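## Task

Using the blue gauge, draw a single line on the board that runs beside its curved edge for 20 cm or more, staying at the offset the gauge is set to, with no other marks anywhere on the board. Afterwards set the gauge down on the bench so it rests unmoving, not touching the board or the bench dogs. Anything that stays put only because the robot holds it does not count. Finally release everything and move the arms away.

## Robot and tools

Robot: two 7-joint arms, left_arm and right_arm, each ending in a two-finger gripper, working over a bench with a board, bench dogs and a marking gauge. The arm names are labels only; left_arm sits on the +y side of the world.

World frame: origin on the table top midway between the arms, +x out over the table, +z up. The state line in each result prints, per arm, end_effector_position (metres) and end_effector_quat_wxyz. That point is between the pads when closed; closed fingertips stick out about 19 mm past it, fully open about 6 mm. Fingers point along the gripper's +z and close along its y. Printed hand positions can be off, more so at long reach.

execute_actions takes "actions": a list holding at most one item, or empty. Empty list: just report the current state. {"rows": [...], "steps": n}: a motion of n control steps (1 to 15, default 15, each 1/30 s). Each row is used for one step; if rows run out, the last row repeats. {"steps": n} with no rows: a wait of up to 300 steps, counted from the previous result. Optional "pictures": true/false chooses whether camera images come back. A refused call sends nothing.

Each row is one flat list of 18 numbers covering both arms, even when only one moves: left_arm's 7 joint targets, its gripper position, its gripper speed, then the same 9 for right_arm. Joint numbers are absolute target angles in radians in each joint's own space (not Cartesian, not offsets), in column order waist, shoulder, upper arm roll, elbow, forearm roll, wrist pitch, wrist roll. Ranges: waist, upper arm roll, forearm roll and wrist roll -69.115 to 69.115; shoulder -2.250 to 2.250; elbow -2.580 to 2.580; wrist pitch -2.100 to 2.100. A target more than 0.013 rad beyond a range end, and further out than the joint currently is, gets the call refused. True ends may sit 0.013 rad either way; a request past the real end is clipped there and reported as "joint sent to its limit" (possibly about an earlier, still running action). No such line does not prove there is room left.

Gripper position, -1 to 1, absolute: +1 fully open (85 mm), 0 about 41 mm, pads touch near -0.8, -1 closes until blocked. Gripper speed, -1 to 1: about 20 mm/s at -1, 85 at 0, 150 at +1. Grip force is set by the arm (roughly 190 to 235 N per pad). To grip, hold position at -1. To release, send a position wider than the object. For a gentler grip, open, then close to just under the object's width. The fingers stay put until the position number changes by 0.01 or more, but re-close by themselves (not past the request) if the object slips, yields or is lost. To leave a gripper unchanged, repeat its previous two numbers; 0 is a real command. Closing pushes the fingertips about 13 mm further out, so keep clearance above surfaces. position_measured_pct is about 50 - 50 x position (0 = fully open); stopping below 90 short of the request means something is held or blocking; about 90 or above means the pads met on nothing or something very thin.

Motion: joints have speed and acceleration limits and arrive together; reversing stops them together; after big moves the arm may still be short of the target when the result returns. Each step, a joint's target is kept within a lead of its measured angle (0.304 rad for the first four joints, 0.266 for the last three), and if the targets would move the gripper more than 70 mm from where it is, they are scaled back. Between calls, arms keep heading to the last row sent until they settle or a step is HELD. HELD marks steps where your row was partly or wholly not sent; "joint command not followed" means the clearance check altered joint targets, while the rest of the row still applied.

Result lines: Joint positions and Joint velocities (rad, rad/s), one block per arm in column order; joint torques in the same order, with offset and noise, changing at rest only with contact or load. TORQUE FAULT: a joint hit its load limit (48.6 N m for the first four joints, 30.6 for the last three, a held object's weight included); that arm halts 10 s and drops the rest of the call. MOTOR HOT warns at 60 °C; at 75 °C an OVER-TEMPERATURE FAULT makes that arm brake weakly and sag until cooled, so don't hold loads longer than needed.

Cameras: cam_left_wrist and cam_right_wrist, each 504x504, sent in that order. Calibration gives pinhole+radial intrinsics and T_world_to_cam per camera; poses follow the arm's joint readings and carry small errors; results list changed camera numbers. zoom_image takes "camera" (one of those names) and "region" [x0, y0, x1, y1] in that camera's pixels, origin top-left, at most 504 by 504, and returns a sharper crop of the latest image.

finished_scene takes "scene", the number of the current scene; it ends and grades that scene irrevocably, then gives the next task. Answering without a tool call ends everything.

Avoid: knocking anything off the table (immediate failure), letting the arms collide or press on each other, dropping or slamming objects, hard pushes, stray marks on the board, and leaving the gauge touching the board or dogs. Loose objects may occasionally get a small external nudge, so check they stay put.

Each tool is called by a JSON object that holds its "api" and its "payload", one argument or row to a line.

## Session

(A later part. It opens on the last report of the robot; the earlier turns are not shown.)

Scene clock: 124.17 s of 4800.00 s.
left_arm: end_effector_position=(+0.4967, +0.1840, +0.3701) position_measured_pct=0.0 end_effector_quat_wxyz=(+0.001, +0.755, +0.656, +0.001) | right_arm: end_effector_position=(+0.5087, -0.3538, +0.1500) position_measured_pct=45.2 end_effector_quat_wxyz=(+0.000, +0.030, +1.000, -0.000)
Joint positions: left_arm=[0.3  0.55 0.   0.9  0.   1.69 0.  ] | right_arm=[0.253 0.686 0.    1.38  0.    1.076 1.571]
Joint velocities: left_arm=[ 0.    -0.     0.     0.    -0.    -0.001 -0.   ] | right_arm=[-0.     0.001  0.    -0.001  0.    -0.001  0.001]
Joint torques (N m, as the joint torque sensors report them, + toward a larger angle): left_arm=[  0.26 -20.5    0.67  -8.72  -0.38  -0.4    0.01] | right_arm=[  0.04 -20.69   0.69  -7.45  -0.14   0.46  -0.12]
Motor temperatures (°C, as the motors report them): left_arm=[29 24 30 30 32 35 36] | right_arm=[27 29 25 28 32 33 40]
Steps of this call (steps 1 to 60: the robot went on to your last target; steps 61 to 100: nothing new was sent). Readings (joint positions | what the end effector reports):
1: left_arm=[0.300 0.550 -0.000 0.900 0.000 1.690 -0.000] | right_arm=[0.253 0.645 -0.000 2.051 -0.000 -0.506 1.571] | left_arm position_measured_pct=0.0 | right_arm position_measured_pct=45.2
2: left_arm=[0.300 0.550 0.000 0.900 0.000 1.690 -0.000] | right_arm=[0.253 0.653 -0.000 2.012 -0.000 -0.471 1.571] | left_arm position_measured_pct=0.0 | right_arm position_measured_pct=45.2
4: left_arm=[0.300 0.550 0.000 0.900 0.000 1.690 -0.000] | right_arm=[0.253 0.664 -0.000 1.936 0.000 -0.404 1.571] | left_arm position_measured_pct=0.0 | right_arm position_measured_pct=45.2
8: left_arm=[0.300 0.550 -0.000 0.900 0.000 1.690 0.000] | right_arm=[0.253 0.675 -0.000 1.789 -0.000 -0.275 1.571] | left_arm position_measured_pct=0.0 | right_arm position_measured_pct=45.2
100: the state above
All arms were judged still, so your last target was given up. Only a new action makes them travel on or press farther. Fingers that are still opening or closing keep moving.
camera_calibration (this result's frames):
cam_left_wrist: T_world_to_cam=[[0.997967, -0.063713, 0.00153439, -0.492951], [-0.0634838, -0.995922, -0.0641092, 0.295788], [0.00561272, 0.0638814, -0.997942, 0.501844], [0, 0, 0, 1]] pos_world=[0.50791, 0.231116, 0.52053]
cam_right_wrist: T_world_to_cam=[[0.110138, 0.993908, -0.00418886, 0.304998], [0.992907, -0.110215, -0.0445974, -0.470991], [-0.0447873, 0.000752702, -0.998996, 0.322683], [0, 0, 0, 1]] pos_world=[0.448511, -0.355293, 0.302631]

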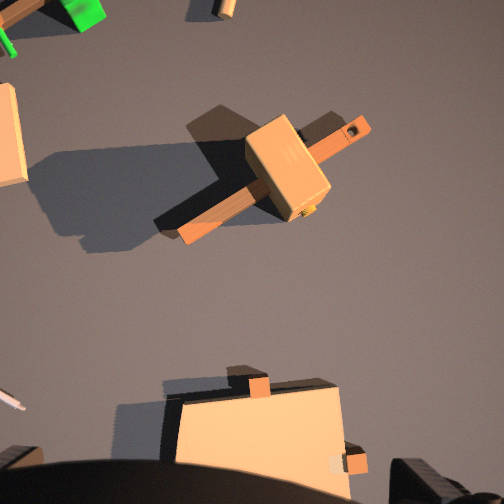

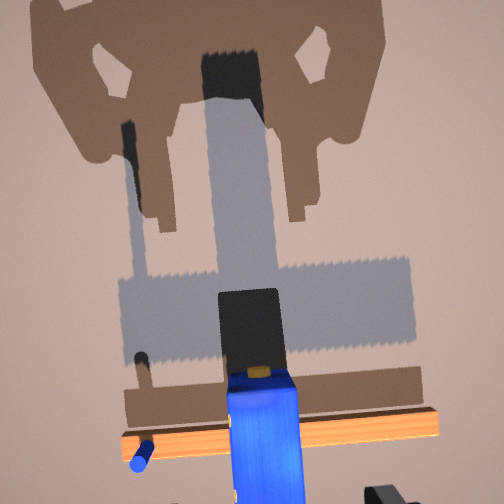

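{"api": "execute_actions", "payload": {
  "actions": [
    {"rows":[[0.3,0.55,0,0.9,0,1.69,0,1,0,0.2527,0.831,0,1.461,0,0.8496,1.571,0.1,0]]}
  ],
  "pictures": false
}}

{"api": "execute_actions", "payload": {
  "actions": [
    {"steps":10}
  ],
  "pictures": false
}}

{"api": "execute_actions", "payload": {
  "actions": [
    {"rows":[[0.3,0.55,0,0.9,0,1.69,0,1,0,0.2527,0.831,0,1.461,0,0.8496,1.571,-1,0]]}
  ],
  "pictures": false
}}

{"api": "execute_actions", "payload": {
  "actions": [
    {"rows":[[0.3,0.55,0,0.9,0,1.69,0,1,0,0.2527,0.6074,0,1.6909,0,0.8433,1.571,-1,0]]}
  ],
  "pictures": false
}}

{"api": "execute_actions", "payload": {
  "actions": [
    {"rows":[[0,0.2,0,1.3,0,1.64,0,1,0,0,0.6074,0,1.6909,0,0.8433,2.9866,-1,0]]}
  ],
  "pictures": false
}}

{"api": "execute_actions", "payload": {
  "actions": [
    {"steps":35}
  ],
  "pictures": false
}}

{"api": "execute_actions", "payload": {
  "actions": [
    {"rows":[[0,0.2,0,1.3,0,1.64,0,1,0,-0.2295,0.6074,0,1.6909,0,0.8433,2.9866,-1,0]]}
  ],
  "pictures": false
}}

{"api": "execute_actions", "payload": {
  "actions": [
    {"steps":15}
  ]
}}

Scene clock: 135.63 s of 4800.00 s.
left_arm: end_effector_position=(+0.4967, +0.1840, +0.3701) position_measured_pct=0.0 end_effector_quat_wxyz=(+0.001, +0.755, +0.656, +0.001) | right_arm: end_effector_position=(+0.5129, -0.3540, +0.0506) position_measured_pct=45.2 end_effector_quat_wxyz=(+0.001, +0.030, +1.000, -0.000)
Joint positions: left_arm=[ 0.3   0.55  0.    0.9   0.    1.69 -0.  ] | right_arm=[ 0.253  0.829 -0.     1.461  0.     0.85   1.571]
Joint velocities: left_arm=[ 0.     0.001 -0.     0.    -0.     0.001  0.001] | right_arm=[ 0.001  0.017 -0.     0.001 -0.    -0.004  0.001]
Joint torques (N m, as the joint torque sensors report them, + toward a larger angle): left_arm=[ -0.09 -20.28   0.98  -8.72  -0.1   -0.29  -0.03] | right_arm=[  0.23 -21.72   0.7   -6.36  -0.22   0.34  -0.15]
Motor temperatures (°C, as the motors report them): left_arm=[29 24 30 30 32 35 36] | right_arm=[27 29 25 28 32 33 40]
Steps of this call (steps 1 to 90: nothing new was sent; then 7.97 s passed at rest; steps 91 to 105: all 15 steps of this action). Readings (joint positions | what the end effector reports):
91: left_arm=[0.300 0.550 0.000 0.900 0.000 1.690 -0.000] | right_arm=[0.253 0.687 0.000 1.380 -0.000 1.075 1.571] | left_arm position_measured_pct=0.0 | right_arm position_measured_pct=45.2
92: left_arm=[0.300 0.550 0.000 0.900 0.000 1.690 -0.000] | right_arm=[0.253 0.693 0.000 1.383 -0.000 1.067 1.571] | left_arm position_measured_pct=0.0 | right_arm position_measured_pct=45.2
94: left_arm=[0.300 0.550 0.000 0.900 0.000 1.690 -0.000] | right_arm=[0.253 0.722 0.000 1.397 0.000 1.026 1.571] | left_arm position_measured_pct=0.0 | right_arm position_measured_pct=45.2
98: left_arm=[0.300 0.550 0.000 0.900 0.000 1.690 -0.000] | right_arm=[0.253 0.802 -0.000 1.444 -0.000 0.897 1.571] | left_arm position_measured_pct=0.0 | right_arm position_measured_pct=45.2
105: the state above

Scene clock: 135.97 s of 4800.00 s.
left_arm: end_effector_position=(+0.4967, +0.1840, +0.3701) position_measured_pct=0.0 end_effector_quat_wxyz=(+0.001, +0.755, +0.656, +0.001) | right_arm: end_effector_position=(+0.5125, -0.3540, +0.0496) position_measured_pct=45.2 end_effector_quat_wxyz=(+0.000, +0.030, +1.000, -0.000)
Joint positions: left_arm=[ 0.3   0.55  0.    0.9   0.    1.69 -0.  ] | right_arm=[ 0.253  0.831 -0.     1.461  0.     0.85   1.571]
Joint velocities: left_arm=[-0.001  0.001 -0.     0.    -0.     0.001 -0.   ] | right_arm=[-0.001  0.     0.001 -0.001 -0.     0.    -0.001]
Joint torques (N m, as the joint torque sensors report them, + toward a larger angle): left_arm=[  0.28 -20.16   0.89  -8.73  -0.41  -0.32   0.18] | right_arm=[  0.06 -21.67   0.7   -6.19  -0.09   0.32  -0.23]
Motor temperatures (°C, as the motors report them): left_arm=[29 24 30 30 32 35 36] | right_arm=[27 29 25 28 32 33 40]
Steps of this call (steps 1 to 10: the robot went on to your last target). Readings (joint positions | what the end effector reports):
1: left_arm=[0.300 0.550 0.000 0.900 0.000 1.690 -0.000] | right_arm=[0.253 0.830 0.000 1.461 0.000 0.850 1.571] | left_arm position_measured_pct=0.0 | right_arm position_measured_pct=45.2
2: left_arm=[0.300 0.550 -0.000 0.900 0.000 1.690 -0.000] | right_arm=[0.253 0.830 0.000 1.461 0.000 0.850 1.571] | left_arm position_measured_pct=0.0 | right_arm position_measured_pct=45.2
4: left_arm=[0.300 0.550 0.000 0.900 0.000 1.690 0.000] | right_arm=[0.253 0.830 0.000 1.461 0.000 0.850 1.571] | left_arm position_measured_pct=0.0 | right_arm position_measured_pct=45.2
8: left_arm=[0.300 0.550 0.000 0.900 0.000 1.690 -0.000] | right_arm=[0.253 0.831 -0.000 1.461 -0.000 0.850 1.571] | left_arm position_measured_pct=0.0 | right_arm position_measured_pct=45.2
10: the state above

Scene clock: 136.47 s of 4800.00 s.
left_arm: end_effector_position=(+0.4967, +0.1840, +0.3701) position_measured_pct=0.0 end_effector_quat_wxyz=(+0.001, +0.755, +0.656, +0.001) | right_arm: end_effector_position=(+0.5127, -0.3540, +0.0500) position_measured_pct=67.1 end_effector_quat_wxyz=(+0.000, +0.029, +1.000, +0.000)
Joint positions: left_arm=[ 0.3   0.55  0.    0.9  -0.    1.69 -0.  ] | right_arm=[ 0.253  0.83  -0.     1.461 -0.     0.85   1.571]
Joint velocities: left_arm=[ 0.     0.002  0.    -0.     0.    -0.    -0.001] | right_arm=[-0.     0.001 -0.001 -0.     0.001 -0.001  0.   ]
Joint torques (N m, as the joint torque sensors report them, + toward a larger angle): left_arm=[  0.43 -21.     0.71  -8.84  -0.25  -0.13   0.32] | right_arm=[  0.01 -21.14   0.57  -6.07   0.04   0.3   -0.25]
Motor temperatures (°C, as the motors report them): left_arm=[29 24 30 30 32 35 36] | right_arm=[27 29 25 28 32 33 40]
Steps of this call (steps 1 to 15: all 15 steps of this action). Readings (joint positions | what the end effector reports):
1: left_arm=[0.300 0.550 -0.000 0.900 0.000 1.690 -0.000] | right_arm=[0.253 0.831 0.000 1.461 0.000 0.850 1.571] | left_arm position_measured_pct=0.0 | right_arm position_measured_pct=45.2
2: left_arm=[0.300 0.550 -0.000 0.900 0.000 1.690 -0.000] | right_arm=[0.253 0.831 0.000 1.461 0.000 0.850 1.571] | left_arm position_measured_pct=0.0 | right_arm position_measured_pct=45.6
4: left_arm=[0.300 0.550 0.000 0.900 0.000 1.690 -0.000] | right_arm=[0.253 0.831 0.000 1.461 0.000 0.850 1.571] | left_arm position_measured_pct=0.0 | right_arm position_measured_pct=50.0
8: left_arm=[0.300 0.550 0.000 0.900 0.000 1.690 0.000] | right_arm=[0.253 0.831 -0.000 1.461 -0.000 0.850 1.571] | left_arm position_measured_pct=0.0 | right_arm position_measured_pct=61.1
15: the state above

Scene clock: 136.97 s of 4800.00 s.
left_arm: end_effector_position=(+0.4967, +0.1840, +0.3701) position_measured_pct=0.0 end_effector_quat_wxyz=(+0.001, +0.755, +0.656, +0.001) | right_arm: end_effector_position=(+0.4401, -0.3498, +0.1073) position_measured_pct=67.1 end_effector_quat_wxyz=(-0.003, +0.030, +1.000, +0.000)
Joint positions: left_arm=[ 0.3   0.55  0.    0.9   0.    1.69 -0.  ] | right_arm=[0.253 0.614 0.    1.689 0.    0.844 1.571]
Joint velocities: left_arm=[ 0.001 -0.001 -0.    -0.     0.     0.001  0.001] | right_arm=[-0.001 -0.047 -0.001  0.023 -0.    -0.01   0.003]
Joint torques (N m, as the joint torque sensors report them, + toward a larger angle): left_arm=[  0.48 -20.36   0.87  -8.67   0.07  -0.2    0.39] | right_arm=[ -0.35 -19.23   0.41  -6.33  -0.18   0.19  -0.22]
Motor temperatures (°C, as the motors report them): left_arm=[29 24 30 30 32 35 36] | right_arm=[27 29 25 28 32 33 40]
Steps of this call (steps 1 to 15: all 15 steps of this action). Readings (joint positions | what the end effector reports):
1: left_arm=[0.300 0.550 0.000 0.900 0.000 1.690 -0.000] | right_arm=[0.253 0.829 -0.000 1.462 -0.000 0.849 1.571] | left_arm position_measured_pct=0.0 | right_arm position_measured_pct=67.1
2: left_arm=[0.300 0.550 0.000 0.900 0.000 1.690 -0.000] | right_arm=[0.253 0.823 -0.000 1.468 0.000 0.849 1.571] | left_arm position_measured_pct=0.0 | right_arm position_measured_pct=67.1
4: left_arm=[0.300 0.550 0.000 0.900 0.000 1.690 -0.000] | right_arm=[0.253 0.794 -0.000 1.496 -0.000 0.848 1.571] | left_arm position_measured_pct=0.0 | right_arm position_measured_pct=67.1
8: left_arm=[0.300 0.550 0.000 0.900 0.000 1.690 -0.000] | right_arm=[0.253 0.685 -0.000 1.605 -0.000 0.845 1.571] | left_arm position_measured_pct=0.0 | right_arm position_measured_pct=67.1
15: the state above

Scene clock: 137.47 s of 4800.00 s.
left_arm: end_effector_position=(+0.3952, +0.3064, +0.4069) position_measured_pct=0.0 end_effector_quat_wxyz=(+0.002, +0.666, +0.746, +0.003) | right_arm: end_effector_position=(+0.4403, -0.2407, +0.1098) position_measured_pct=67.1 end_effector_quat_wxyz=(-0.000, -0.303, +0.953, +0.000)
Joint positions: left_arm=[ 0.046  0.257 -0.001  1.23  -0.     1.648  0.   ] | right_arm=[ 0.024  0.608 -0.001  1.691 -0.     0.843  2.017]
Joint velocities: left_arm=[-0.464 -0.562 -0.014  0.721 -0.009 -0.075  0.   ] | right_arm=[-0.17  -0.002  0.006  0.002  0.002  0.001  1.214]
Joint torques (N m, as the joint torque sensors report them, + toward a larger angle): left_arm=[  1.76 -13.06   1.86  -9.     0.1   -0.61   0.28] | right_arm=[  0.77 -18.11   1.46  -6.47   0.12   0.19   0.14]
Motor temperatures (°C, as the motors report them): left_arm=[29 24 30 30 32 35 36] | right_arm=[27 29 25 28 32 33 40]
Steps of this call (steps 1 to 15: all 15 steps of this action). Readings (joint positions | what the end effector reports):
1: left_arm=[0.299 0.549 0.000 0.901 0.000 1.690 -0.000] | right_arm=[0.252 0.612 0.000 1.690 0.000 0.844 1.572] | left_arm position_measured_pct=0.0 | right_arm position_measured_pct=67.1
2: left_arm=[0.292 0.542 0.002 0.908 0.001 1.688 -0.000] | right_arm=[0.246 0.611 0.002 1.690 0.001 0.843 1.577] | left_arm position_measured_pct=0.0 | right_arm position_measured_pct=67.1
4: left_arm=[0.263 0.512 0.003 0.936 0.002 1.684 -0.000] | right_arm=[0.217 0.610 0.003 1.691 0.001 0.843 1.604] | left_arm position_measured_pct=0.0 | right_arm position_measured_pct=67.1
8: left_arm=[0.178 0.415 -0.000 1.034 -0.000 1.670 -0.000] | right_arm=[0.114 0.609 0.000 1.690 -0.000 0.843 1.732] | left_arm position_measured_pct=0.0 | right_arm position_measured_pct=67.1
15: the state above

Scene clock: 138.63 s of 4800.00 s.
left_arm: end_effector_position=(+0.3694, +0.3217, +0.4081) position_measured_pct=0.0 end_effector_quat_wxyz=(+0.001, +0.648, +0.761, +0.001) | right_arm: end_effector_position=(+0.4389, -0.2299, +0.1100) position_measured_pct=67.1 end_effector_quat_wxyz=(-0.000, -0.721, +0.693, +0.000)
Joint positions: left_arm=[ 0.    0.2   0.    1.3   0.    1.64 -0.  ] | right_arm=[0.    0.607 0.    1.691 0.    0.843 2.987]
Joint velocities: left_arm=[-0.001  0.001  0.     0.    -0.     0.     0.   ] | right_arm=[-0.     0.     0.     0.001 -0.001 -0.    -0.002]
Joint torques (N m, as the joint torque sensors report them, + toward a larger angle): left_arm=[  0.07 -13.68   0.82  -9.05  -0.35  -0.12   0.27] | right_arm=[  0.04 -18.27   0.67  -6.46  -0.2    0.28  -0.15]
Motor temperatures (°C, as the motors report them): left_arm=[29 24 30 30 32 35 36] | right_arm=[27 29 25 28 32 33 40]
Steps of this call (steps 1 to 35: the robot went on to your last target). Readings (joint positions | what the end effector reports):
1: left_arm=[0.032 0.239 -0.001 1.252 -0.001 1.646 0.000] | right_arm=[0.019 0.608 -0.001 1.691 -0.000 0.843 2.057] | left_arm position_measured_pct=0.0 | right_arm position_measured_pct=67.1
2: left_arm=[0.021 0.226 -0.001 1.270 -0.001 1.644 0.000] | right_arm=[0.015 0.608 -0.001 1.691 -0.000 0.843 2.098] | left_arm position_measured_pct=0.0 | right_arm position_measured_pct=67.1
4: left_arm=[0.008 0.210 -0.001 1.292 -0.001 1.641 0.000] | right_arm=[0.009 0.608 -0.000 1.691 -0.000 0.843 2.179] | left_arm position_measured_pct=0.0 | right_arm position_measured_pct=67.1
8: left_arm=[0.003 0.204 -0.000 1.299 -0.000 1.640 0.000] | right_arm=[0.003 0.607 -0.000 1.691 -0.000 0.843 2.342] | left_arm position_measured_pct=0.0 | right_arm position_measured_pct=67.1
35: the state above

Scene clock: 139.13 s of 4800.00 s.
left_arm: end_effector_position=(+0.3694, +0.3217, +0.4081) position_measured_pct=0.0 end_effector_quat_wxyz=(+0.001, +0.648, +0.761, +0.001) | right_arm: end_effector_position=(+0.4120, -0.1263, +0.1099) position_measured_pct=67.1 end_effector_quat_wxyz=(-0.000, +0.794, -0.608, -0.001)
Joint positions: left_arm=[-0.    0.2   0.    1.3   0.    1.64  0.  ] | right_arm=[-0.223  0.607 -0.002  1.691 -0.     0.843  2.987]
Joint velocities: left_arm=[ 0.    -0.001 -0.    -0.     0.    -0.     0.   ] | right_arm=[-0.047 -0.001  0.035  0.004  0.012  0.003 -0.001]
Joint torques (N m, as the joint torque sensors report them, + toward a larger angle): left_arm=[  0.16 -13.97   0.17  -8.82  -0.3   -0.19   0.27] | right_arm=[ -0.07 -18.58   0.4   -6.16  -0.08   0.03  -0.31]
Motor temperatures (°C, as the motors report them): left_arm=[29 24 30 30 32 35 36] | right_arm=[27 29 25 28 32 33 40]
Steps of this call (steps 1 to 15: all 15 steps of this action). Readings (joint positions | what the end effector reports):
1: left_arm=[0.000 0.200 -0.000 1.300 0.000 1.640 -0.000] | right_arm=[-0.002 0.607 0.000 1.691 0.000 0.843 2.987] | left_arm position_measured_pct=0.0 | right_arm position_measured_pct=67.1
2: left_arm=[0.000 0.200 -0.000 1.300 0.000 1.640 -0.000] | right_arm=[-0.008 0.607 0.002 1.691 0.001 0.843 2.987] | left_arm position_measured_pct=0.0 | right_arm position_measured_pct=67.1
4: left_arm=[0.000 0.200 0.000 1.300 0.000 1.640 -0.000] | right_arm=[-0.038 0.607 0.004 1.691 0.001 0.843 2.987] | left_arm position_measured_pct=0.0 | right_arm position_measured_pct=67.1
8: left_arm=[0.000 0.200 0.000 1.300 0.000 1.640 0.000] | right_arm=[-0.144 0.607 0.001 1.691 -0.000 0.843 2.987] | left_arm position_measured_pct=0.0 | right_arm position_measured_pct=67.1
15: the state above

Scene clock: 139.63 s of 4800.00 s.
left_arm: end_effector_position=(+0.3694, +0.3217, +0.4081) position_measured_pct=0.0 end_effector_quat_wxyz=(+0.001, +0.648, +0.761, +0.001) | right_arm: end_effector_position=(+0.4113, -0.1246, +0.1100) position_measured_pct=67.1 end_effector_quat_wxyz=(+0.000, +0.795, -0.606, -0.000)
Joint positions: left_arm=[-0.    0.2   0.    1.3   0.    1.64  0.  ] | right_arm=[-0.229  0.607 -0.     1.691 -0.     0.843  2.987]
Joint velocities: left_arm=[-0.    -0.    -0.     0.    -0.     0.    -0.001] | right_arm=[-0.    -0.001  0.001 -0.003  0.001  0.001  0.001]
Joint torques (N m, as the joint torque sensors report them, + toward a larger angle): left_arm=[  0.06 -13.77   0.74  -8.57  -0.36  -0.11   0.19] | right_arm=[ -0.08 -18.23   0.46  -6.33   0.08   0.34  -0.31]
Motor temperatures (°C, as the motors report them): left_arm=[29 24 30 30 32 35 36] | right_arm=[27 29 25 28 32 33 40]
Steps of this call (steps 1 to 15: the robot went on to your last target). Readings (joint positions | what the end effector reports):
1: left_arm=[-0.000 0.200 0.000 1.300 0.000 1.640 0.000] | right_arm=[-0.225 0.607 -0.001 1.691 -0.000 0.843 2.987] | left_arm position_measured_pct=0.0 | right_arm position_measured_pct=67.1
2: left_arm=[0.000 0.200 0.000 1.300 0.000 1.640 -0.000] | right_arm=[-0.226 0.607 -0.000 1.691 -0.000 0.843 2.987] | left_arm position_measured_pct=0.0 | right_arm position_measured_pct=67.1
4: left_arm=[0.000 0.200 0.000 1.300 0.000 1.640 -0.000] | right_arm=[-0.227 0.607 -0.000 1.691 -0.000 0.843 2.987] | left_arm position_measured_pct=0.0 | right_arm position_measured_pct=67.1
8: left_arm=[-0.000 0.200 0.000 1.300 0.000 1.640 -0.000] | right_arm=[-0.229 0.607 -0.000 1.691 -0.000 0.843 2.987] | left_arm position_measured_pct=0.0 | right_arm position_measured_pct=67.1
15: the state above
All arms were judged still, so your last target was given up. Only a new action makes them travel on or press farther. Fingers that are still opening or closing keep moving.
camera_calibration (this result's frames):
cam_left_wrist: T_world_to_cam=[[0.972223, 0.234052, 0.00153458, -0.443494], [0.233666, -0.970201, -0.0641091, 0.30927], [-0.013516, 0.0626869, -0.997942, 0.539153], [0, 0, 0, 1]] pos_world=[0.366196, 0.370057, 0.558551]
cam_right_wrist: T_world_to_cam=[[-0.97663, -0.214886, -0.00418831, 0.384144], [-0.21449, 0.975703, -0.0446886, 0.281122], [0.0136895, -0.0427459, -0.998992, 0.248702], [0, 0, 0, 1]] pos_world=[0.43206, -0.181114, 0.262623]

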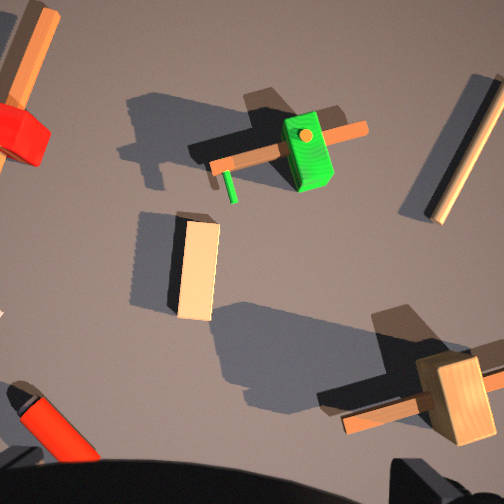

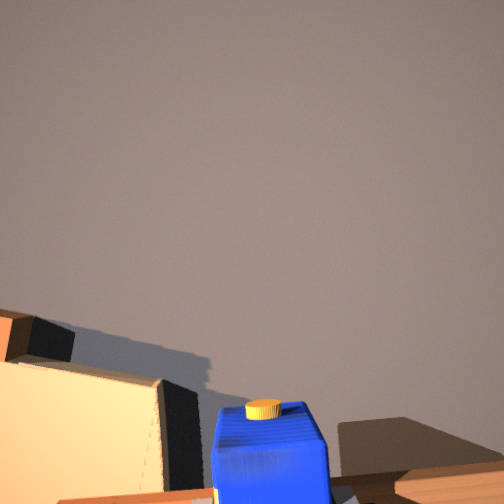

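{"api": "execute_actions", "payload": {
  "actions": [
    {"rows":[[0,0.2,0,1.3,0,1.64,0,1,0,-0.2295,0.696,0,1.591,0,0.8545,2.9866,-1,0]]}
  ],
  "pictures": false
}}

{"api": "execute_actions", "payload": {
  "actions": [
    {"rows":[[0,0.2,0,1.3,0,1.64,0,1,0,-0.2295,0.7042,0,1.5949,0,0.8425,2.9866,-1,0]]}
  ],
  "pictures": false
}}

{"api": "execute_actions", "payload": {
  "actions": [
    {"rows":[[0,0.2,0,1.3,0,1.64,0,1,0,-0.2295,0.7123,0,1.5988,0,0.8305,2.9866,-1,0]]}
  ]
}}

Scene clock: 143.67 s of 4800.00 s.
left_arm: end_effector_position=(+0.3694, +0.3217, +0.4081) position_measured_pct=0.0 end_effector_quat_wxyz=(+0.001, +0.648, +0.761, +0.001) | right_arm: end_effector_position=(+0.4406, -0.1114, +0.0906) position_measured_pct=67.1 end_effector_quat_wxyz=(-0.000, +0.795, -0.606, +0.000)
Joint positions: left_arm=[-0.    0.2   0.    1.3   0.    1.64 -0.  ] | right_arm=[-0.23   0.695  0.     1.591  0.     0.854  2.987]
Joint velocities: left_arm=[-0.001 -0.001 -0.     0.    -0.     0.    -0.   ] | right_arm=[ 0.     0.011  0.    -0.004  0.001  0.001 -0.001]
Joint torques (N m, as the joint torque sensors report them, + toward a larger angle): left_arm=[  0.01 -13.5    1.15  -9.13  -0.12  -0.14   0.11] | right_arm=[  0.03 -20.44   0.79  -6.41   0.     0.35  -0.17]
Motor temperatures (°C, as the motors report them): left_arm=[29 24 30 30 32 35 36] | right_arm=[27 29 25 28 32 33 40]
Steps of this call (steps 1 to 90: nothing new was sent; then 0.53 s passed at rest; steps 91 to 105: all 15 steps of this action). Readings (joint positions | what the end effector reports):
91: left_arm=[-0.000 0.200 -0.000 1.300 0.000 1.640 -0.000] | right_arm=[-0.229 0.609 0.000 1.690 -0.000 0.844 2.987] | left_arm position_measured_pct=0.0 | right_arm position_measured_pct=67.1
92: left_arm=[0.000 0.200 0.000 1.300 0.000 1.640 -0.000] | right_arm=[-0.229 0.615 0.000 1.684 -0.000 0.845 2.987] | left_arm position_measured_pct=0.0 | right_arm position_measured_pct=67.1
94: left_arm=[0.000 0.200 0.000 1.300 0.000 1.640 -0.000] | right_arm=[-0.229 0.642 0.000 1.657 -0.000 0.848 2.987] | left_arm position_measured_pct=0.0 | right_arm position_measured_pct=67.1
98: left_arm=[0.000 0.200 0.000 1.300 0.000 1.640 0.000] | right_arm=[-0.230 0.689 -0.000 1.598 -0.000 0.853 2.987] | left_arm position_measured_pct=0.0 | right_arm position_measured_pct=67.1
105: the state above

Scene clock: 144.17 s of 4800.00 s.
left_arm: end_effector_position=(+0.3694, +0.3217, +0.4081) position_measured_pct=0.0 end_effector_quat_wxyz=(+0.001, +0.648, +0.761, +0.001) | right_arm: end_effector_position=(+0.4406, -0.1114, +0.0850) position_measured_pct=67.1 end_effector_quat_wxyz=(-0.000, +0.795, -0.606, +0.000)
Joint positions: left_arm=[ 0.    0.2  -0.    1.3   0.    1.64 -0.  ] | right_arm=[-0.23   0.704  0.     1.595 -0.     0.843  2.987]
Joint velocities: left_arm=[-0.    -0.     0.    -0.    -0.     0.    -0.001] | right_arm=[-0.001  0.     0.001 -0.     0.001 -0.     0.001]
Joint torques (N m, as the joint torque sensors report them, + toward a larger angle): left_arm=[  0.11 -13.6    0.07  -9.13  -0.42  -0.25  -0.12] | right_arm=[  0.01 -20.23   0.61  -6.36  -0.06   0.26  -0.16]
Motor temperatures (°C, as the motors report them): left_arm=[29 24 30 30 32 35 36] | right_arm=[27 29 25 28 32 33 40]
Steps of this call (steps 1 to 15: all 15 steps of this action). Readings (joint positions | what the end effector reports):
1: left_arm=[-0.000 0.200 -0.000 1.300 0.000 1.640 -0.000] | right_arm=[-0.230 0.696 0.000 1.591 0.000 0.853 2.987] | left_arm position_measured_pct=0.0 | right_arm position_measured_pct=67.1
2: left_arm=[-0.000 0.200 0.000 1.300 0.000 1.640 0.000] | right_arm=[-0.230 0.699 0.000 1.592 0.000 0.849 2.987] | left_arm position_measured_pct=0.0 | right_arm position_measured_pct=67.1
4: left_arm=[0.000 0.200 0.000 1.300 0.000 1.640 -0.000] | right_arm=[-0.230 0.703 -0.000 1.594 -0.000 0.845 2.987] | left_arm position_measured_pct=0.0 | right_arm position_measured_pct=67.1
8: left_arm=[0.000 0.200 0.000 1.300 0.000 1.640 0.000] | right_arm=[-0.230 0.704 -0.000 1.595 -0.000 0.843 2.987] | left_arm position_measured_pct=0.0 | right_arm position_measured_pct=67.1
15: the state above

Scene clock: 144.67 s of 4800.00 s.
left_arm: end_effector_position=(+0.3694, +0.3217, +0.4081) position_measured_pct=0.0 end_effector_quat_wxyz=(+0.001, +0.648, +0.761, +0.001) | right_arm: end_effector_position=(+0.4407, -0.1114, +0.0799) position_measured_pct=67.1 end_effector_quat_wxyz=(-0.000, +0.795, -0.606, +0.000)
Joint positions: left_arm=[-0.    0.2   0.    1.3   0.    1.64 -0.  ] | right_arm=[-0.23   0.712  0.     1.599 -0.     0.831  2.987]
Joint velocities: left_arm=[-0.001 -0.002 -0.    -0.     0.     0.001 -0.   ] | right_arm=[-0.     0.     0.    -0.001  0.001  0.    -0.002]
Joint torques (N m, as the joint torque sensors report them, + toward a larger angle): left_arm=[  0.56 -13.61   0.62  -8.94  -0.54  -0.29   0.18] | right_arm=[ -0.06 -20.15   0.69  -6.3   -0.11   0.26  -0.22]
Motor temperatures (°C, as the motors report them): left_arm=[29 24 30 30 32 35 36] | right_arm=[27 29 25 28 32 33 40]
Steps of this call (steps 1 to 15: all 15 steps of this action). Readings (joint positions | what the end effector reports):
1: left_arm=[0.000 0.200 0.000 1.300 0.000 1.640 -0.000] | right_arm=[-0.229 0.705 0.000 1.595 -0.000 0.841 2.987] | left_arm position_measured_pct=0.0 | right_arm position_measured_pct=67.1
2: left_arm=[-0.000 0.200 0.000 1.300 0.000 1.640 -0.000] | right_arm=[-0.229 0.708 0.000 1.596 0.000 0.837 2.987] | left_arm position_measured_pct=0.0 | right_arm position_measured_pct=67.1
4: left_arm=[-0.000 0.200 0.000 1.300 0.000 1.640 -0.000] | right_arm=[-0.229 0.711 -0.000 1.598 -0.000 0.833 2.987] | left_arm position_measured_pct=0.0 | right_arm position_measured_pct=67.1
8: left_arm=[0.000 0.200 0.000 1.300 0.000 1.640 -0.000] | right_arm=[-0.230 0.712 -0.000 1.599 -0.000 0.831 2.987] | left_arm position_measured_pct=0.0 | right_arm position_measured_pct=67.1
15: the state above
camera_calibration (this result's frames):
cam_left_wrist: T_world_to_cam=[[0.972223, 0.234052, 0.00153454, -0.443494], [0.233666, -0.970201, -0.0641092, 0.30927], [-0.0135161, 0.062687, -0.997942, 0.539153], [0, 0, 0, 1]] pos_world=[0.366196, 0.370057, 0.558551]
cam_right_wrist: T_world_to_cam=[[-0.976616, -0.214949, -0.00422211, 0.415488], [-0.214552, 0.97569, -0.0446868, 0.273187], [0.0137249, -0.0427359, -0.998992, 0.218869], [0, 0, 0, 1]] pos_world=[0.461381, -0.167883, 0.23261]

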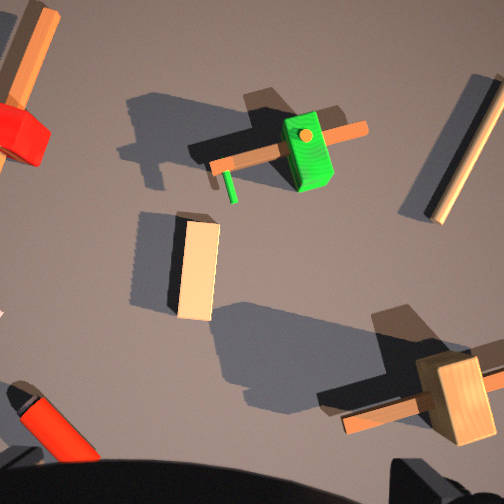

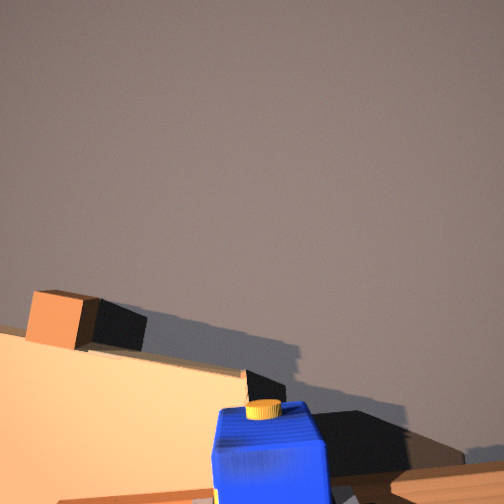

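Overlapping. Continue.

{"api": "execute_actions", "payload": {
  "actions": [
    {"rows":[[0,0.2,0,1.3,0,1.64,0,1,0,-0.2295,0.7188,0,1.6018,0,0.821,2.9866,-1,0]]}
  ],
  "pictures": false
}}

{"api": "execute_actions", "payload": {
  "actions": [
    {"rows":[[0,0.2,0,1.3,0,1.64,0,1,0,-0.2295,0.7253,0,1.6049,0,0.8114,2.9866,-1,0]]}
  ],
  "pictures": false
}}

Scene clock: 147.63 s of 4800.00 s.
left_arm: end_effector_position=(+0.3694, +0.3217, +0.4081) position_measured_pct=0.0 end_effector_quat_wxyz=(+0.001, +0.648, +0.761, +0.001) | right_arm: end_effector_position=(+0.4407, -0.1114, +0.0760) position_measured_pct=67.1 end_effector_quat_wxyz=(-0.000, +0.795, -0.606, +0.000)
Joint positions: left_arm=[-0.    0.2   0.    1.3   0.    1.64 -0.  ] | right_arm=[-0.23   0.719 -0.     1.602  0.     0.821  2.987]
Joint velocities: left_arm=[-0.001  0.001  0.    -0.    -0.     0.    -0.001] | right_arm=[ 0.     0.    -0.001 -0.     0.     0.     0.001]
Joint torques (N m, as the joint torque sensors report them, + toward a larger angle): left_arm=[  0.1  -13.34   0.87  -8.58  -0.18  -0.44   0.3 ] | right_arm=[  0.01 -20.14   0.68  -5.94  -0.13   0.14  -0.11]
Motor temperatures (°C, as the motors report them): left_arm=[29 24 30 30 32 35 36] | right_arm=[27 29 25 28 32 33 40]
Steps of this call (steps 1 to 15: the robot went on to your last target; steps 16 to 74: nothing new was sent; steps 75 to 89: all 15 steps of this action). Readings (joint positions | what the end effector reports):
75: left_arm=[-0.000 0.200 0.000 1.300 0.000 1.640 -0.000] | right_arm=[-0.229 0.713 0.000 1.599 -0.000 0.829 2.987] | left_arm position_measured_pct=0.0 | right_arm position_measured_pct=67.1
76: left_arm=[-0.000 0.200 0.000 1.300 0.000 1.640 -0.000] | right_arm=[-0.229 0.716 0.000 1.600 0.000 0.826 2.987] | left_arm position_measured_pct=0.0 | right_arm position_measured_pct=67.1
78: left_arm=[0.000 0.200 0.000 1.300 0.000 1.640 0.000] | right_arm=[-0.229 0.718 -0.000 1.601 -0.000 0.823 2.987] | left_arm position_measured_pct=0.0 | right_arm position_measured_pct=67.1
82: left_arm=[-0.000 0.200 0.000 1.300 0.000 1.640 -0.000] | right_arm=[-0.230 0.719 -0.000 1.602 -0.000 0.821 2.987] | left_arm position_measured_pct=0.0 | right_arm position_measured_pct=67.1
89: the state above

Scene clock: 148.13 s of 4800.00 s.
left_arm: end_effector_position=(+0.3694, +0.3217, +0.4081) position_measured_pct=0.0 end_effector_quat_wxyz=(+0.001, +0.648, +0.761, +0.001) | right_arm: end_effector_position=(+0.4407, -0.1114, +0.0720) position_measured_pct=67.1 end_effector_quat_wxyz=(-0.000, +0.795, -0.606, +0.000)
Joint positions: left_arm=[ 0.    0.2   0.    1.3   0.    1.64 -0.  ] | right_arm=[-0.23   0.725  0.     1.605  0.     0.811  2.987]
Joint velocities: left_arm=[ 0.001  0.     0.     0.    -0.     0.     0.001] | right_arm=[-0.    -0.     0.    -0.001  0.    -0.    -0.001]
Joint torques (N m, as the joint torque sensors report them, + toward a larger angle): left_arm=[  0.14 -13.6    0.53  -8.81  -0.31  -0.34   0.1 ] | right_arm=[  0.13 -20.1    0.65  -6.26  -0.13   0.26  -0.21]
Motor temperatures (°C, as the motors report them): left_arm=[29 24 30 30 32 35 36] | right_arm=[27 29 25 28 32 33 40]
Steps of this call (steps 1 to 15: all 15 steps of this action). Readings (joint positions | what the end effector reports):
1: left_arm=[-0.000 0.200 0.000 1.300 0.000 1.640 0.000] | right_arm=[-0.229 0.720 0.000 1.602 -0.000 0.820 2.987] | left_arm position_measured_pct=0.0 | right_arm position_measured_pct=67.1
2: left_arm=[0.000 0.200 0.000 1.300 0.000 1.640 -0.000] | right_arm=[-0.229 0.722 0.000 1.603 0.000 0.817 2.987] | left_arm position_measured_pct=0.0 | right_arm position_measured_pct=67.1
4: left_arm=[0.000 0.200 0.000 1.300 0.000 1.640 -0.000] | right_arm=[-0.229 0.724 -0.000 1.604 -0.000 0.813 2.987] | left_arm position_measured_pct=0.0 | right_arm position_measured_pct=67.1
8: left_arm=[-0.000 0.200 0.000 1.300 0.000 1.640 -0.000] | right_arm=[-0.230 0.725 -0.000 1.605 -0.000 0.812 2.987] | left_arm position_measured_pct=0.0 | right_arm position_measured_pct=67.1
15: the state above

{"api": "execute_actions", "payload": {
  "actions": [
    {"rows":[[0,0.2,0,1.3,0,1.64,0,1,0,-0.2295,0.7317,0,1.608,0,0.8019,2.9866,-1,0]]}
  ]
}}

Scene clock: 149.53 s of 4800.00 s.
left_arm: end_effector_position=(+0.3694, +0.3217, +0.4081) position_measured_pct=0.0 end_effector_quat_wxyz=(+0.001, +0.648, +0.761, +0.001) | right_arm: end_effector_position=(+0.4408, -0.1111, +0.0697) position_measured_pct=67.1 end_effector_quat_wxyz=(-0.001, +0.795, -0.606, +0.000)
Joint positions: left_arm=[-0.    0.2   0.    1.3   0.    1.64 -0.  ] | right_arm=[-0.23   0.728 -0.     1.608 -0.     0.804  2.986]
Joint velocities: left_arm=[ 0.001 -0.     0.     0.    -0.     0.001  0.001] | right_arm=[-0.    -0.     0.    -0.001  0.001 -0.     0.   ]
Joint torques (N m, as the joint torque sensors report them, + toward a larger angle): left_arm=[  0.26 -13.55   0.65  -8.32  -0.41  -0.05   0.03] | right_arm=[  0.04 -17.15   0.75  -5.85  -0.01  -0.51  -0.19]
Motor temperatures (°C, as the motors report them): left_arm=[29 24 30 30 32 35 36] | right_arm=[27 29 25 28 32 33 40]
Steps of this call (steps 1 to 15: the robot went on to your last target; steps 16 to 27: nothing new was sent; steps 28 to 42: all 15 steps of this action). Readings (joint positions | what the end effector reports):
28: left_arm=[0.000 0.200 0.000 1.300 0.000 1.640 -0.000] | right_arm=[-0.229 0.726 0.000 1.605 0.000 0.810 2.987] | left_arm position_measured_pct=0.0 | right_arm position_measured_pct=67.1
29: left_arm=[-0.000 0.200 -0.000 1.300 0.000 1.640 -0.000] | right_arm=[-0.229 0.729 0.000 1.606 0.000 0.807 2.987] | left_arm position_measured_pct=0.0 | right_arm position_measured_pct=67.1
31: left_arm=[-0.000 0.200 -0.000 1.300 0.000 1.640 -0.000] | right_arm=[-0.230 0.729 -0.000 1.607 -0.000 0.805 2.987] | left_arm position_measured_pct=0.0 | right_arm position_measured_pct=67.1
35: left_arm=[0.000 0.200 0.000 1.300 0.000 1.640 -0.000] | right_arm=[-0.230 0.728 -0.000 1.608 -0.000 0.804 2.986] | left_arm position_measured_pct=0.0 | right_arm position_measured_pct=67.1
42: the state above
camera_calibration (this result's frames):
cam_left_wrist: T_world_to_cam=[[0.972223, 0.234052, 0.00153463, -0.443494], [0.233666, -0.970201, -0.0641092, 0.30927], [-0.013516, 0.0626871, -0.997942, 0.539153], [0, 0, 0, 1]] pos_world=[0.366196, 0.370057, 0.558551]
cam_right_wrist: T_world_to_cam=[[-0.976597, -0.214998, -0.00589818, 0.41574], [-0.214537, 0.975714, -0.0442185, 0.272504], [0.0152618, -0.0419183, -0.999004, 0.208101], [0, 0, 0, 1]] pos_world=[0.461296, -0.167779, 0.222395]

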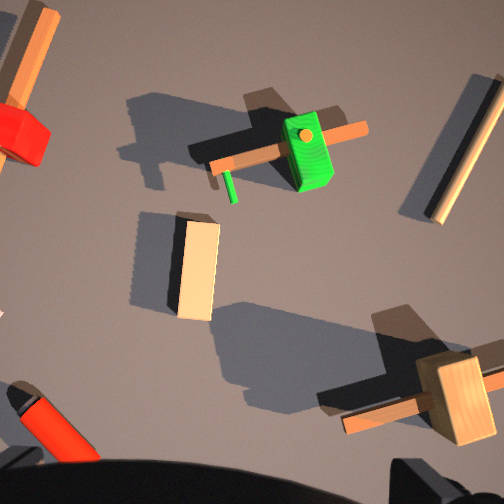

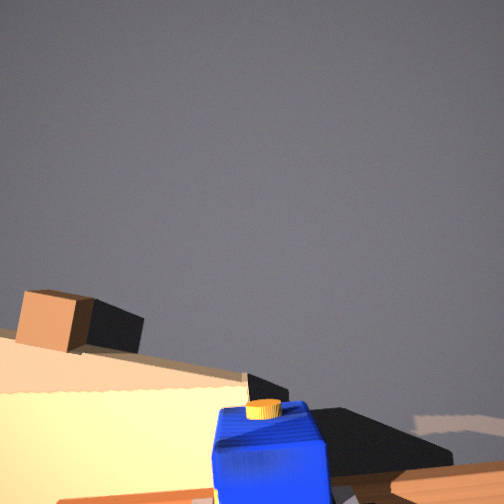

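{"api": "execute_actions", "payload": {
  "actions": [
    {"rows":[[0,0.2,0,1.3,0,1.64,0,1,0,-0.2295,0.7032,0,1.6501,0,0.7883,2.9866,-1,0]]}
  ],
  "pictures": false
}}

{"api": "execute_actions", "payload": {
  "actions": [
    {"rows":[[0,0.2,0,1.3,0,1.64,0,1,0,-0.2295,0.7146,0,1.6555,0,0.7715,2.9866,-1,0]]}
  ],
  "pictures": false
}}

{"api": "execute_actions", "payload": {
  "actions": [
    {"rows":[[0,0.2,0,1.3,0,1.64,0,1,0,-0.2295,0.7231,0,1.6363,0,0.7822,2.9866,-1,0]]}
  ],
  "pictures": false
}}

{"api": "execute_actions", "payload": {
  "actions": [
    {"rows":[[0,0.2,0,1.3,0,1.64,0,1,0,-0.2295,0.7299,0,1.621,0,0.7907,2.9866,-1,0]]}
  ]
}}

Scene clock: 153.37 s of 4800.00 s.
left_arm: end_effector_position=(+0.3694, +0.3217, +0.4081) position_measured_pct=0.0 end_effector_quat_wxyz=(+0.001, +0.648, +0.761, +0.001) | right_arm: end_effector_position=(+0.4296, -0.1163, +0.0727) position_measured_pct=67.1 end_effector_quat_wxyz=(+0.000, +0.795, -0.606, -0.000)
Joint positions: left_arm=[-0.    0.2   0.    1.3   0.    1.64 -0.  ] | right_arm=[-0.229  0.703  0.     1.65  -0.     0.788  2.987]
Joint velocities: left_arm=[ 0.001 -0.    -0.    -0.    -0.     0.    -0.   ] | right_arm=[-0.    -0.003 -0.002  0.001  0.001  0.     0.001]
Joint torques (N m, as the joint torque sensors report them, + toward a larger angle): left_arm=[ -0.33 -13.71   0.65  -8.64  -0.37  -0.06   0.1 ] | right_arm=[ -0.05 -19.32   0.68  -5.99  -0.06   0.34  -0.19]
Motor temperatures (°C, as the motors report them): left_arm=[29 24 30 30 32 35 36] | right_arm=[27 29 25 28 32 33 40]
Steps of this call (steps 1 to 15: the robot went on to your last target; steps 16 to 90: nothing new was sent; then 0.33 s passed at rest; steps 91 to 105: all 15 steps of this action). Readings (joint positions | what the end effector reports):
91: left_arm=[-0.000 0.200 0.000 1.300 0.000 1.640 -0.000] | right_arm=[-0.230 0.727 -0.000 1.609 -0.000 0.803 2.987] | left_arm position_measured_pct=0.0 | right_arm position_measured_pct=67.1
92: left_arm=[0.000 0.200 0.000 1.300 0.000 1.640 -0.000] | right_arm=[-0.230 0.723 -0.000 1.614 0.000 0.800 2.987] | left_arm position_measured_pct=0.0 | right_arm position_measured_pct=67.1
94: left_arm=[0.000 0.200 0.000 1.300 0.000 1.640 -0.000] | right_arm=[-0.230 0.710 -0.000 1.635 0.000 0.793 2.987] | left_arm position_measured_pct=0.0 | right_arm position_measured_pct=67.1
98: left_arm=[0.000 0.200 0.000 1.300 0.000 1.640 -0.000] | right_arm=[-0.229 0.705 0.000 1.649 0.000 0.789 2.987] | left_arm position_measured_pct=0.0 | right_arm position_measured_pct=67.1
105: the state above

Scene clock: 153.87 s of 4800.00 s.
left_arm: end_effector_position=(+0.3694, +0.3217, +0.4081) position_measured_pct=0.0 end_effector_quat_wxyz=(+0.001, +0.648, +0.761, +0.001) | right_arm: end_effector_position=(+0.4296, -0.1164, +0.0660) position_measured_pct=67.1 end_effector_quat_wxyz=(-0.000, +0.795, -0.606, +0.000)
Joint positions: left_arm=[0.   0.2  0.   1.3  0.   1.64 0.  ] | right_arm=[-0.23   0.715  0.     1.655  0.     0.772  2.987]
Joint velocities: left_arm=[-0.     0.001 -0.    -0.    -0.    -0.     0.   ] | right_arm=[-0.     0.001 -0.001 -0.001  0.001 -0.     0.   ]
Joint torques (N m, as the joint torque sensors report them, + toward a larger angle): left_arm=[  0.51 -13.94   0.92  -8.79  -0.33  -0.16   0.1 ] | right_arm=[ -0.14 -19.77   0.55  -6.02  -0.1    0.31  -0.08]
Motor temperatures (°C, as the motors report them): left_arm=[29 24 30 30 32 35 36] | right_arm=[27 29 25 28 32 33 40]
Steps of this call (steps 1 to 15: all 15 steps of this action). Readings (joint positions | what the end effector reports):
1: left_arm=[-0.000 0.200 0.000 1.300 0.000 1.640 0.000] | right_arm=[-0.229 0.705 0.000 1.650 -0.000 0.787 2.987] | left_arm position_measured_pct=0.0 | right_arm position_measured_pct=67.1
2: left_arm=[0.000 0.200 0.000 1.300 0.000 1.640 -0.000] | right_arm=[-0.229 0.709 0.000 1.652 0.000 0.782 2.987] | left_arm position_measured_pct=0.0 | right_arm position_measured_pct=67.1
4: left_arm=[-0.000 0.200 0.000 1.300 0.000 1.640 -0.000] | right_arm=[-0.229 0.713 -0.000 1.655 -0.000 0.775 2.987] | left_arm position_measured_pct=0.0 | right_arm position_measured_pct=67.1
8: left_arm=[0.000 0.200 0.000 1.300 0.000 1.640 -0.000] | right_arm=[-0.230 0.714 -0.000 1.655 -0.000 0.772 2.987] | left_arm position_measured_pct=0.0 | right_arm position_measured_pct=67.1
15: the state above

Scene clock: 154.37 s of 4800.00 s.
left_arm: end_effector_position=(+0.3694, +0.3217, +0.4081) position_measured_pct=0.0 end_effector_quat_wxyz=(+0.001, +0.648, +0.761, +0.001) | right_arm: end_effector_position=(+0.4327, -0.1149, +0.0654) position_measured_pct=67.1 end_effector_quat_wxyz=(+0.002, +0.795, -0.606, -0.001)
Joint positions: left_arm=[-0.    0.2  -0.    1.3   0.    1.64 -0.  ] | right_arm=[-0.229  0.724 -0.     1.638 -0.     0.784  2.986]
Joint velocities: left_arm=[-0.001  0.001 -0.    -0.    -0.    -0.    -0.   ] | right_arm=[ 0.     0.001  0.    -0.001  0.     0.     0.001]
Joint torques (N m, as the joint torque sensors report them, + toward a larger angle): left_arm=[  0.41 -13.68   0.57  -8.99  -0.31  -0.09   0.35] | right_arm=[ -0.26 -20.19   0.72  -7.36   0.04  -0.56  -0.23]
Motor temperatures (°C, as the motors report them): left_arm=[29 24 30 30 32 35 36] | right_arm=[27 29 25 28 32 33 40]
Steps of this call (steps 1 to 15: all 15 steps of this action). Readings (joint positions | what the end effector reports):
1: left_arm=[-0.000 0.200 -0.000 1.300 0.000 1.640 0.000] | right_arm=[-0.229 0.715 0.000 1.654 -0.000 0.772 2.987] | left_arm position_measured_pct=0.0 | right_arm position_measured_pct=67.1
2: left_arm=[-0.000 0.200 0.000 1.300 0.000 1.640 0.000] | right_arm=[-0.229 0.718 0.000 1.649 -0.000 0.776 2.987] | left_arm position_measured_pct=0.0 | right_arm position_measured_pct=67.1
4: left_arm=[0.000 0.200 0.000 1.300 0.000 1.640 0.000] | right_arm=[-0.229 0.722 0.000 1.641 -0.000 0.781 2.987] | left_arm position_measured_pct=0.0 | right_arm position_measured_pct=67.1
8: left_arm=[-0.000 0.200 0.000 1.300 0.000 1.640 -0.000] | right_arm=[-0.229 0.723 -0.000 1.638 -0.000 0.784 2.986] | left_arm position_measured_pct=0.0 | right_arm position_measured_pct=67.1
15: the state above

Scene clock: 154.87 s of 4800.00 s.
left_arm: end_effector_position=(+0.3694, +0.3217, +0.4081) position_measured_pct=0.0 end_effector_quat_wxyz=(+0.001, +0.648, +0.761, +0.001) | right_arm: end_effector_position=(+0.4333, -0.1145, +0.0646) position_measured_pct=67.1 end_effector_quat_wxyz=(+0.005, +0.795, -0.607, -0.003)
Joint positions: left_arm=[-0.    0.2   0.    1.3   0.    1.64  0.  ] | right_arm=[-0.229  0.73  -0.     1.626 -0.001  0.797  2.986]
Joint velocities: left_arm=[ 0.    -0.001 -0.     0.    -0.     0.001 -0.   ] | right_arm=[-0.     0.     0.002 -0.    -0.001  0.     0.001]
Joint torques (N m, as the joint torque sensors report them, + toward a larger angle): left_arm=[  0.22 -13.79   0.47  -8.96  -0.12  -0.24   0.07] | right_arm=[ -0.09 -20.14   0.87 -10.18   0.27  -2.64  -0.01]
Motor temperatures (°C, as the motors report them): left_arm=[29 24 30 30 32 35 36] | right_arm=[27 29 25 28 32 33 40]
Steps of this call (steps 1 to 15: all 15 steps of this action). Readings (joint positions | what the end effector reports):
1: left_arm=[-0.000 0.200 0.000 1.300 0.000 1.640 0.000] | right_arm=[-0.229 0.724 -0.000 1.637 -0.000 0.785 2.986] | left_arm position_measured_pct=0.0 | right_arm position_measured_pct=67.1
2: left_arm=[-0.000 0.200 0.000 1.300 0.000 1.640 -0.000] | right_arm=[-0.229 0.727 -0.000 1.633 -0.000 0.789 2.986] | left_arm position_measured_pct=0.0 | right_arm position_measured_pct=67.1
4: left_arm=[0.000 0.200 0.000 1.300 0.000 1.640 -0.000] | right_arm=[-0.229 0.729 -0.000 1.628 -0.000 0.795 2.986] | left_arm position_measured_pct=0.0 | right_arm position_measured_pct=67.1
8: left_arm=[-0.000 0.200 0.000 1.300 0.000 1.640 -0.000] | right_arm=[-0.229 0.730 -0.000 1.626 -0.001 0.797 2.986] | left_arm position_measured_pct=0.0 | right_arm position_measured_pct=67.1
15: the state above
camera_calibration (this result's frames):
cam_left_wrist: T_world_to_cam=[[0.972223, 0.234052, 0.00153453, -0.443494], [0.233667, -0.970201, -0.0641091, 0.30927], [-0.0135161, 0.0626869, -0.997942, 0.539153], [0, 0, 0, 1]] pos_world=[0.366196, 0.370057, 0.558551]
cam_right_wrist: T_world_to_cam=[[-0.976734, -0.214308, 0.00794741, 0.406888], [-0.214444, 0.975617, -0.0467513, 0.274041], [0.00226556, -0.0473678, -0.998875, 0.207909], [0, 0, 0, 1]] pos_world=[0.455716, -0.170311, 0.217253]

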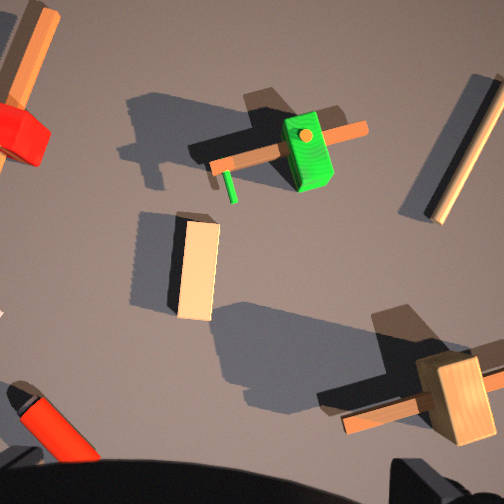

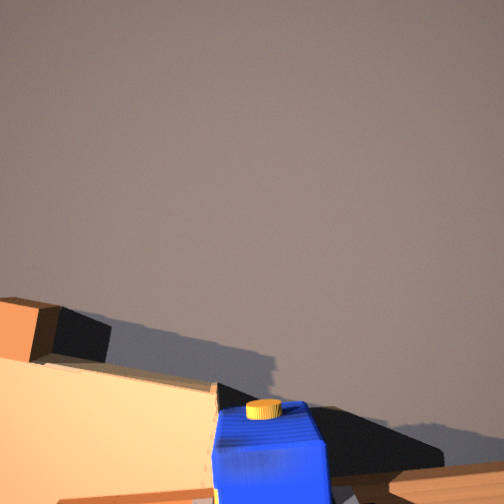

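{"api": "execute_actions", "payload": {
  "actions": [
    {"rows":[[0,0.2,0,1.3,0,1.64,0,1,0,-0.2295,0.7347,0,1.6279,0,0.779,2.9866,-1,0]]}
  ],
  "pictures": false
}}

{"api": "execute_actions", "payload": {
  "actions": [
    {"rows":[[0,0.2,0,1.3,0,1.64,0,1,0,-0.2295,0.7396,0,1.6302,0,0.7718,2.9866,-1,0]]}
  ],
  "pictures": false
}}

{"api": "execute_actions", "payload": {
  "actions": [
    {"rows":[[0,0.2,0,1.3,0,1.64,0,1,0,-0.2295,0.7445,0,1.6325,0,0.7646,2.9866,-1,0]]}
  ],
  "pictures": false
}}

Scene clock: 158.23 s of 4800.00 s.
left_arm: end_effector_position=(+0.3694, +0.3217, +0.4081) position_measured_pct=0.0 end_effector_quat_wxyz=(+0.001, +0.648, +0.761, +0.001) | right_arm: end_effector_position=(+0.4330, -0.1144, +0.0607) position_measured_pct=67.1 end_effector_quat_wxyz=(+0.004, +0.795, -0.606, -0.003)
Joint positions: left_arm=[-0.    0.2  -0.    1.3   0.    1.64  0.  ] | right_arm=[-0.23   0.735 -0.     1.632 -0.001  0.784  2.986]
Joint velocities: left_arm=[ 0.     0.001 -0.     0.    -0.    -0.001  0.   ] | right_arm=[ 0.     0.    -0.001  0.001 -0.    -0.001 -0.001]
Joint torques (N m, as the joint torque sensors report them, + toward a larger angle): left_arm=[  0.52 -13.71   0.74  -8.78  -0.18  -0.26   0.2 ] | right_arm=[  0.2  -20.28   0.96  -9.33   0.16  -2.04   0.  ]
Motor temperatures (°C, as the motors report them): left_arm=[29 24 30 30 32 35 36] | right_arm=[27 29 25 28 32 33 40]
Steps of this call (steps 1 to 15: the robot went on to your last target; steps 16 to 86: nothing new was sent; steps 87 to 101: all 15 steps of this action). Readings (joint positions | what the end effector reports):
87: left_arm=[0.000 0.200 0.000 1.300 0.000 1.640 -0.000] | right_arm=[-0.229 0.731 -0.000 1.627 -0.001 0.796 2.986] | left_arm position_measured_pct=0.0 | right_arm position_measured_pct=67.1
88: left_arm=[0.000 0.200 0.000 1.300 0.000 1.640 0.000] | right_arm=[-0.230 0.733 -0.000 1.629 -0.001 0.791 2.986] | left_arm position_measured_pct=0.0 | right_arm position_measured_pct=67.1
90: left_arm=[-0.000 0.200 0.000 1.300 0.000 1.640 -0.000] | right_arm=[-0.230 0.735 -0.000 1.631 -0.001 0.786 2.986] | left_arm position_measured_pct=0.0 | right_arm position_measured_pct=67.1
94: left_arm=[-0.000 0.200 0.000 1.300 0.000 1.640 0.000] | right_arm=[-0.230 0.735 -0.000 1.632 -0.001 0.784 2.986] | left_arm position_measured_pct=0.0 | right_arm position_measured_pct=67.1
101: the state above

Scene clock: 158.73 s of 4800.00 s.
left_arm: end_effector_position=(+0.3694, +0.3217, +0.4081) position_measured_pct=0.0 end_effector_quat_wxyz=(+0.001, +0.648, +0.761, +0.001) | right_arm: end_effector_position=(+0.4329, -0.1144, +0.0596) position_measured_pct=67.1 end_effector_quat_wxyz=(+0.004, +0.795, -0.607, -0.002)
Joint positions: left_arm=[-0.    0.2  -0.    1.3   0.    1.64 -0.  ] | right_arm=[-0.23   0.736 -0.     1.635 -0.001  0.779  2.986]
Joint velocities: left_arm=[-0.    -0.     0.    -0.     0.    -0.    -0.001] | right_arm=[-0.     0.    -0.002  0.001 -0.001  0.     0.001]
Joint torques (N m, as the joint torque sensors report them, + toward a larger angle): left_arm=[  0.33 -13.5    0.43  -8.53  -0.42  -0.13   0.19] | right_arm=[  0.14 -17.25   0.9   -9.54   0.31  -3.07  -0.02]
Motor temperatures (°C, as the motors report them): left_arm=[29 24 30 30 32 35 36] | right_arm=[27 29 25 28 32 33 40]
Steps of this call (steps 1 to 15: all 15 steps of this action). Readings (joint positions | what the end effector reports):
1: left_arm=[0.000 0.200 0.000 1.300 0.000 1.640 -0.000] | right_arm=[-0.230 0.736 -0.000 1.632 -0.001 0.783 2.986] | left_arm position_measured_pct=0.0 | right_arm position_measured_pct=67.1
2: left_arm=[0.000 0.200 0.000 1.300 0.000 1.640 0.000] | right_arm=[-0.230 0.737 -0.000 1.633 -0.001 0.781 2.986] | left_arm position_measured_pct=0.0 | right_arm position_measured_pct=67.1
4: left_arm=[-0.000 0.200 -0.000 1.300 0.000 1.640 0.000] | right_arm=[-0.230 0.737 -0.000 1.634 -0.001 0.780 2.986] | left_arm position_measured_pct=0.0 | right_arm position_measured_pct=67.1
8: left_arm=[0.000 0.200 0.000 1.300 0.000 1.640 -0.000] | right_arm=[-0.230 0.736 -0.000 1.635 -0.001 0.779 2.986] | left_arm position_measured_pct=0.0 | right_arm position_measured_pct=67.1
15: the state above

Scene clock: 159.23 s of 4800.00 s.
left_arm: end_effector_position=(+0.3694, +0.3217, +0.4081) position_measured_pct=0.0 end_effector_quat_wxyz=(+0.001, +0.648, +0.761, +0.001) | right_arm: end_effector_position=(+0.4328, -0.1144, +0.0592) position_measured_pct=67.1 end_effector_quat_wxyz=(+0.003, +0.795, -0.607, -0.002)
Joint positions: left_arm=[ 0.    0.2   0.    1.3   0.    1.64 -0.  ] | right_arm=[-0.23   0.736 -0.     1.637 -0.001  0.775  2.986]
Joint velocities: left_arm=[ 0.001  0.001 -0.    -0.    -0.001 -0.     0.001] | right_arm=[ 0.    -0.    -0.    -0.001 -0.003 -0.     0.001]
Joint torques (N m, as the joint torque sensors report them, + toward a larger angle): left_arm=[ -0.09 -13.48   0.35  -8.67   0.03  -0.2   -0.24] | right_arm=[ -0.02 -12.99   0.77  -9.86   0.35  -4.34   0.09]
Motor temperatures (°C, as the motors report them): left_arm=[29 24 30 30 32 35 36] | right_arm=[27 29 25 28 32 33 40]
Steps of this call (steps 1 to 15: all 15 steps of this action). Readings (joint positions | what the end effector reports):
1: left_arm=[-0.000 0.200 0.000 1.300 0.000 1.640 -0.000] | right_arm=[-0.230 0.737 -0.000 1.635 -0.001 0.779 2.986] | left_arm position_measured_pct=0.0 | right_arm position_measured_pct=67.1
2: left_arm=[-0.000 0.200 -0.000 1.300 0.000 1.640 -0.000] | right_arm=[-0.230 0.737 -0.000 1.636 -0.001 0.778 2.986] | left_arm position_measured_pct=0.0 | right_arm position_measured_pct=67.1
4: left_arm=[0.000 0.200 0.000 1.300 0.000 1.640 -0.000] | right_arm=[-0.230 0.736 -0.000 1.637 -0.001 0.776 2.986] | left_arm position_measured_pct=0.0 | right_arm position_measured_pct=67.1
8: left_arm=[0.000 0.200 0.000 1.300 0.000 1.640 0.000] | right_arm=[-0.230 0.736 -0.000 1.637 -0.001 0.775 2.986] | left_arm position_measured_pct=0.0 | right_arm position_measured_pct=67.1
15: the state above


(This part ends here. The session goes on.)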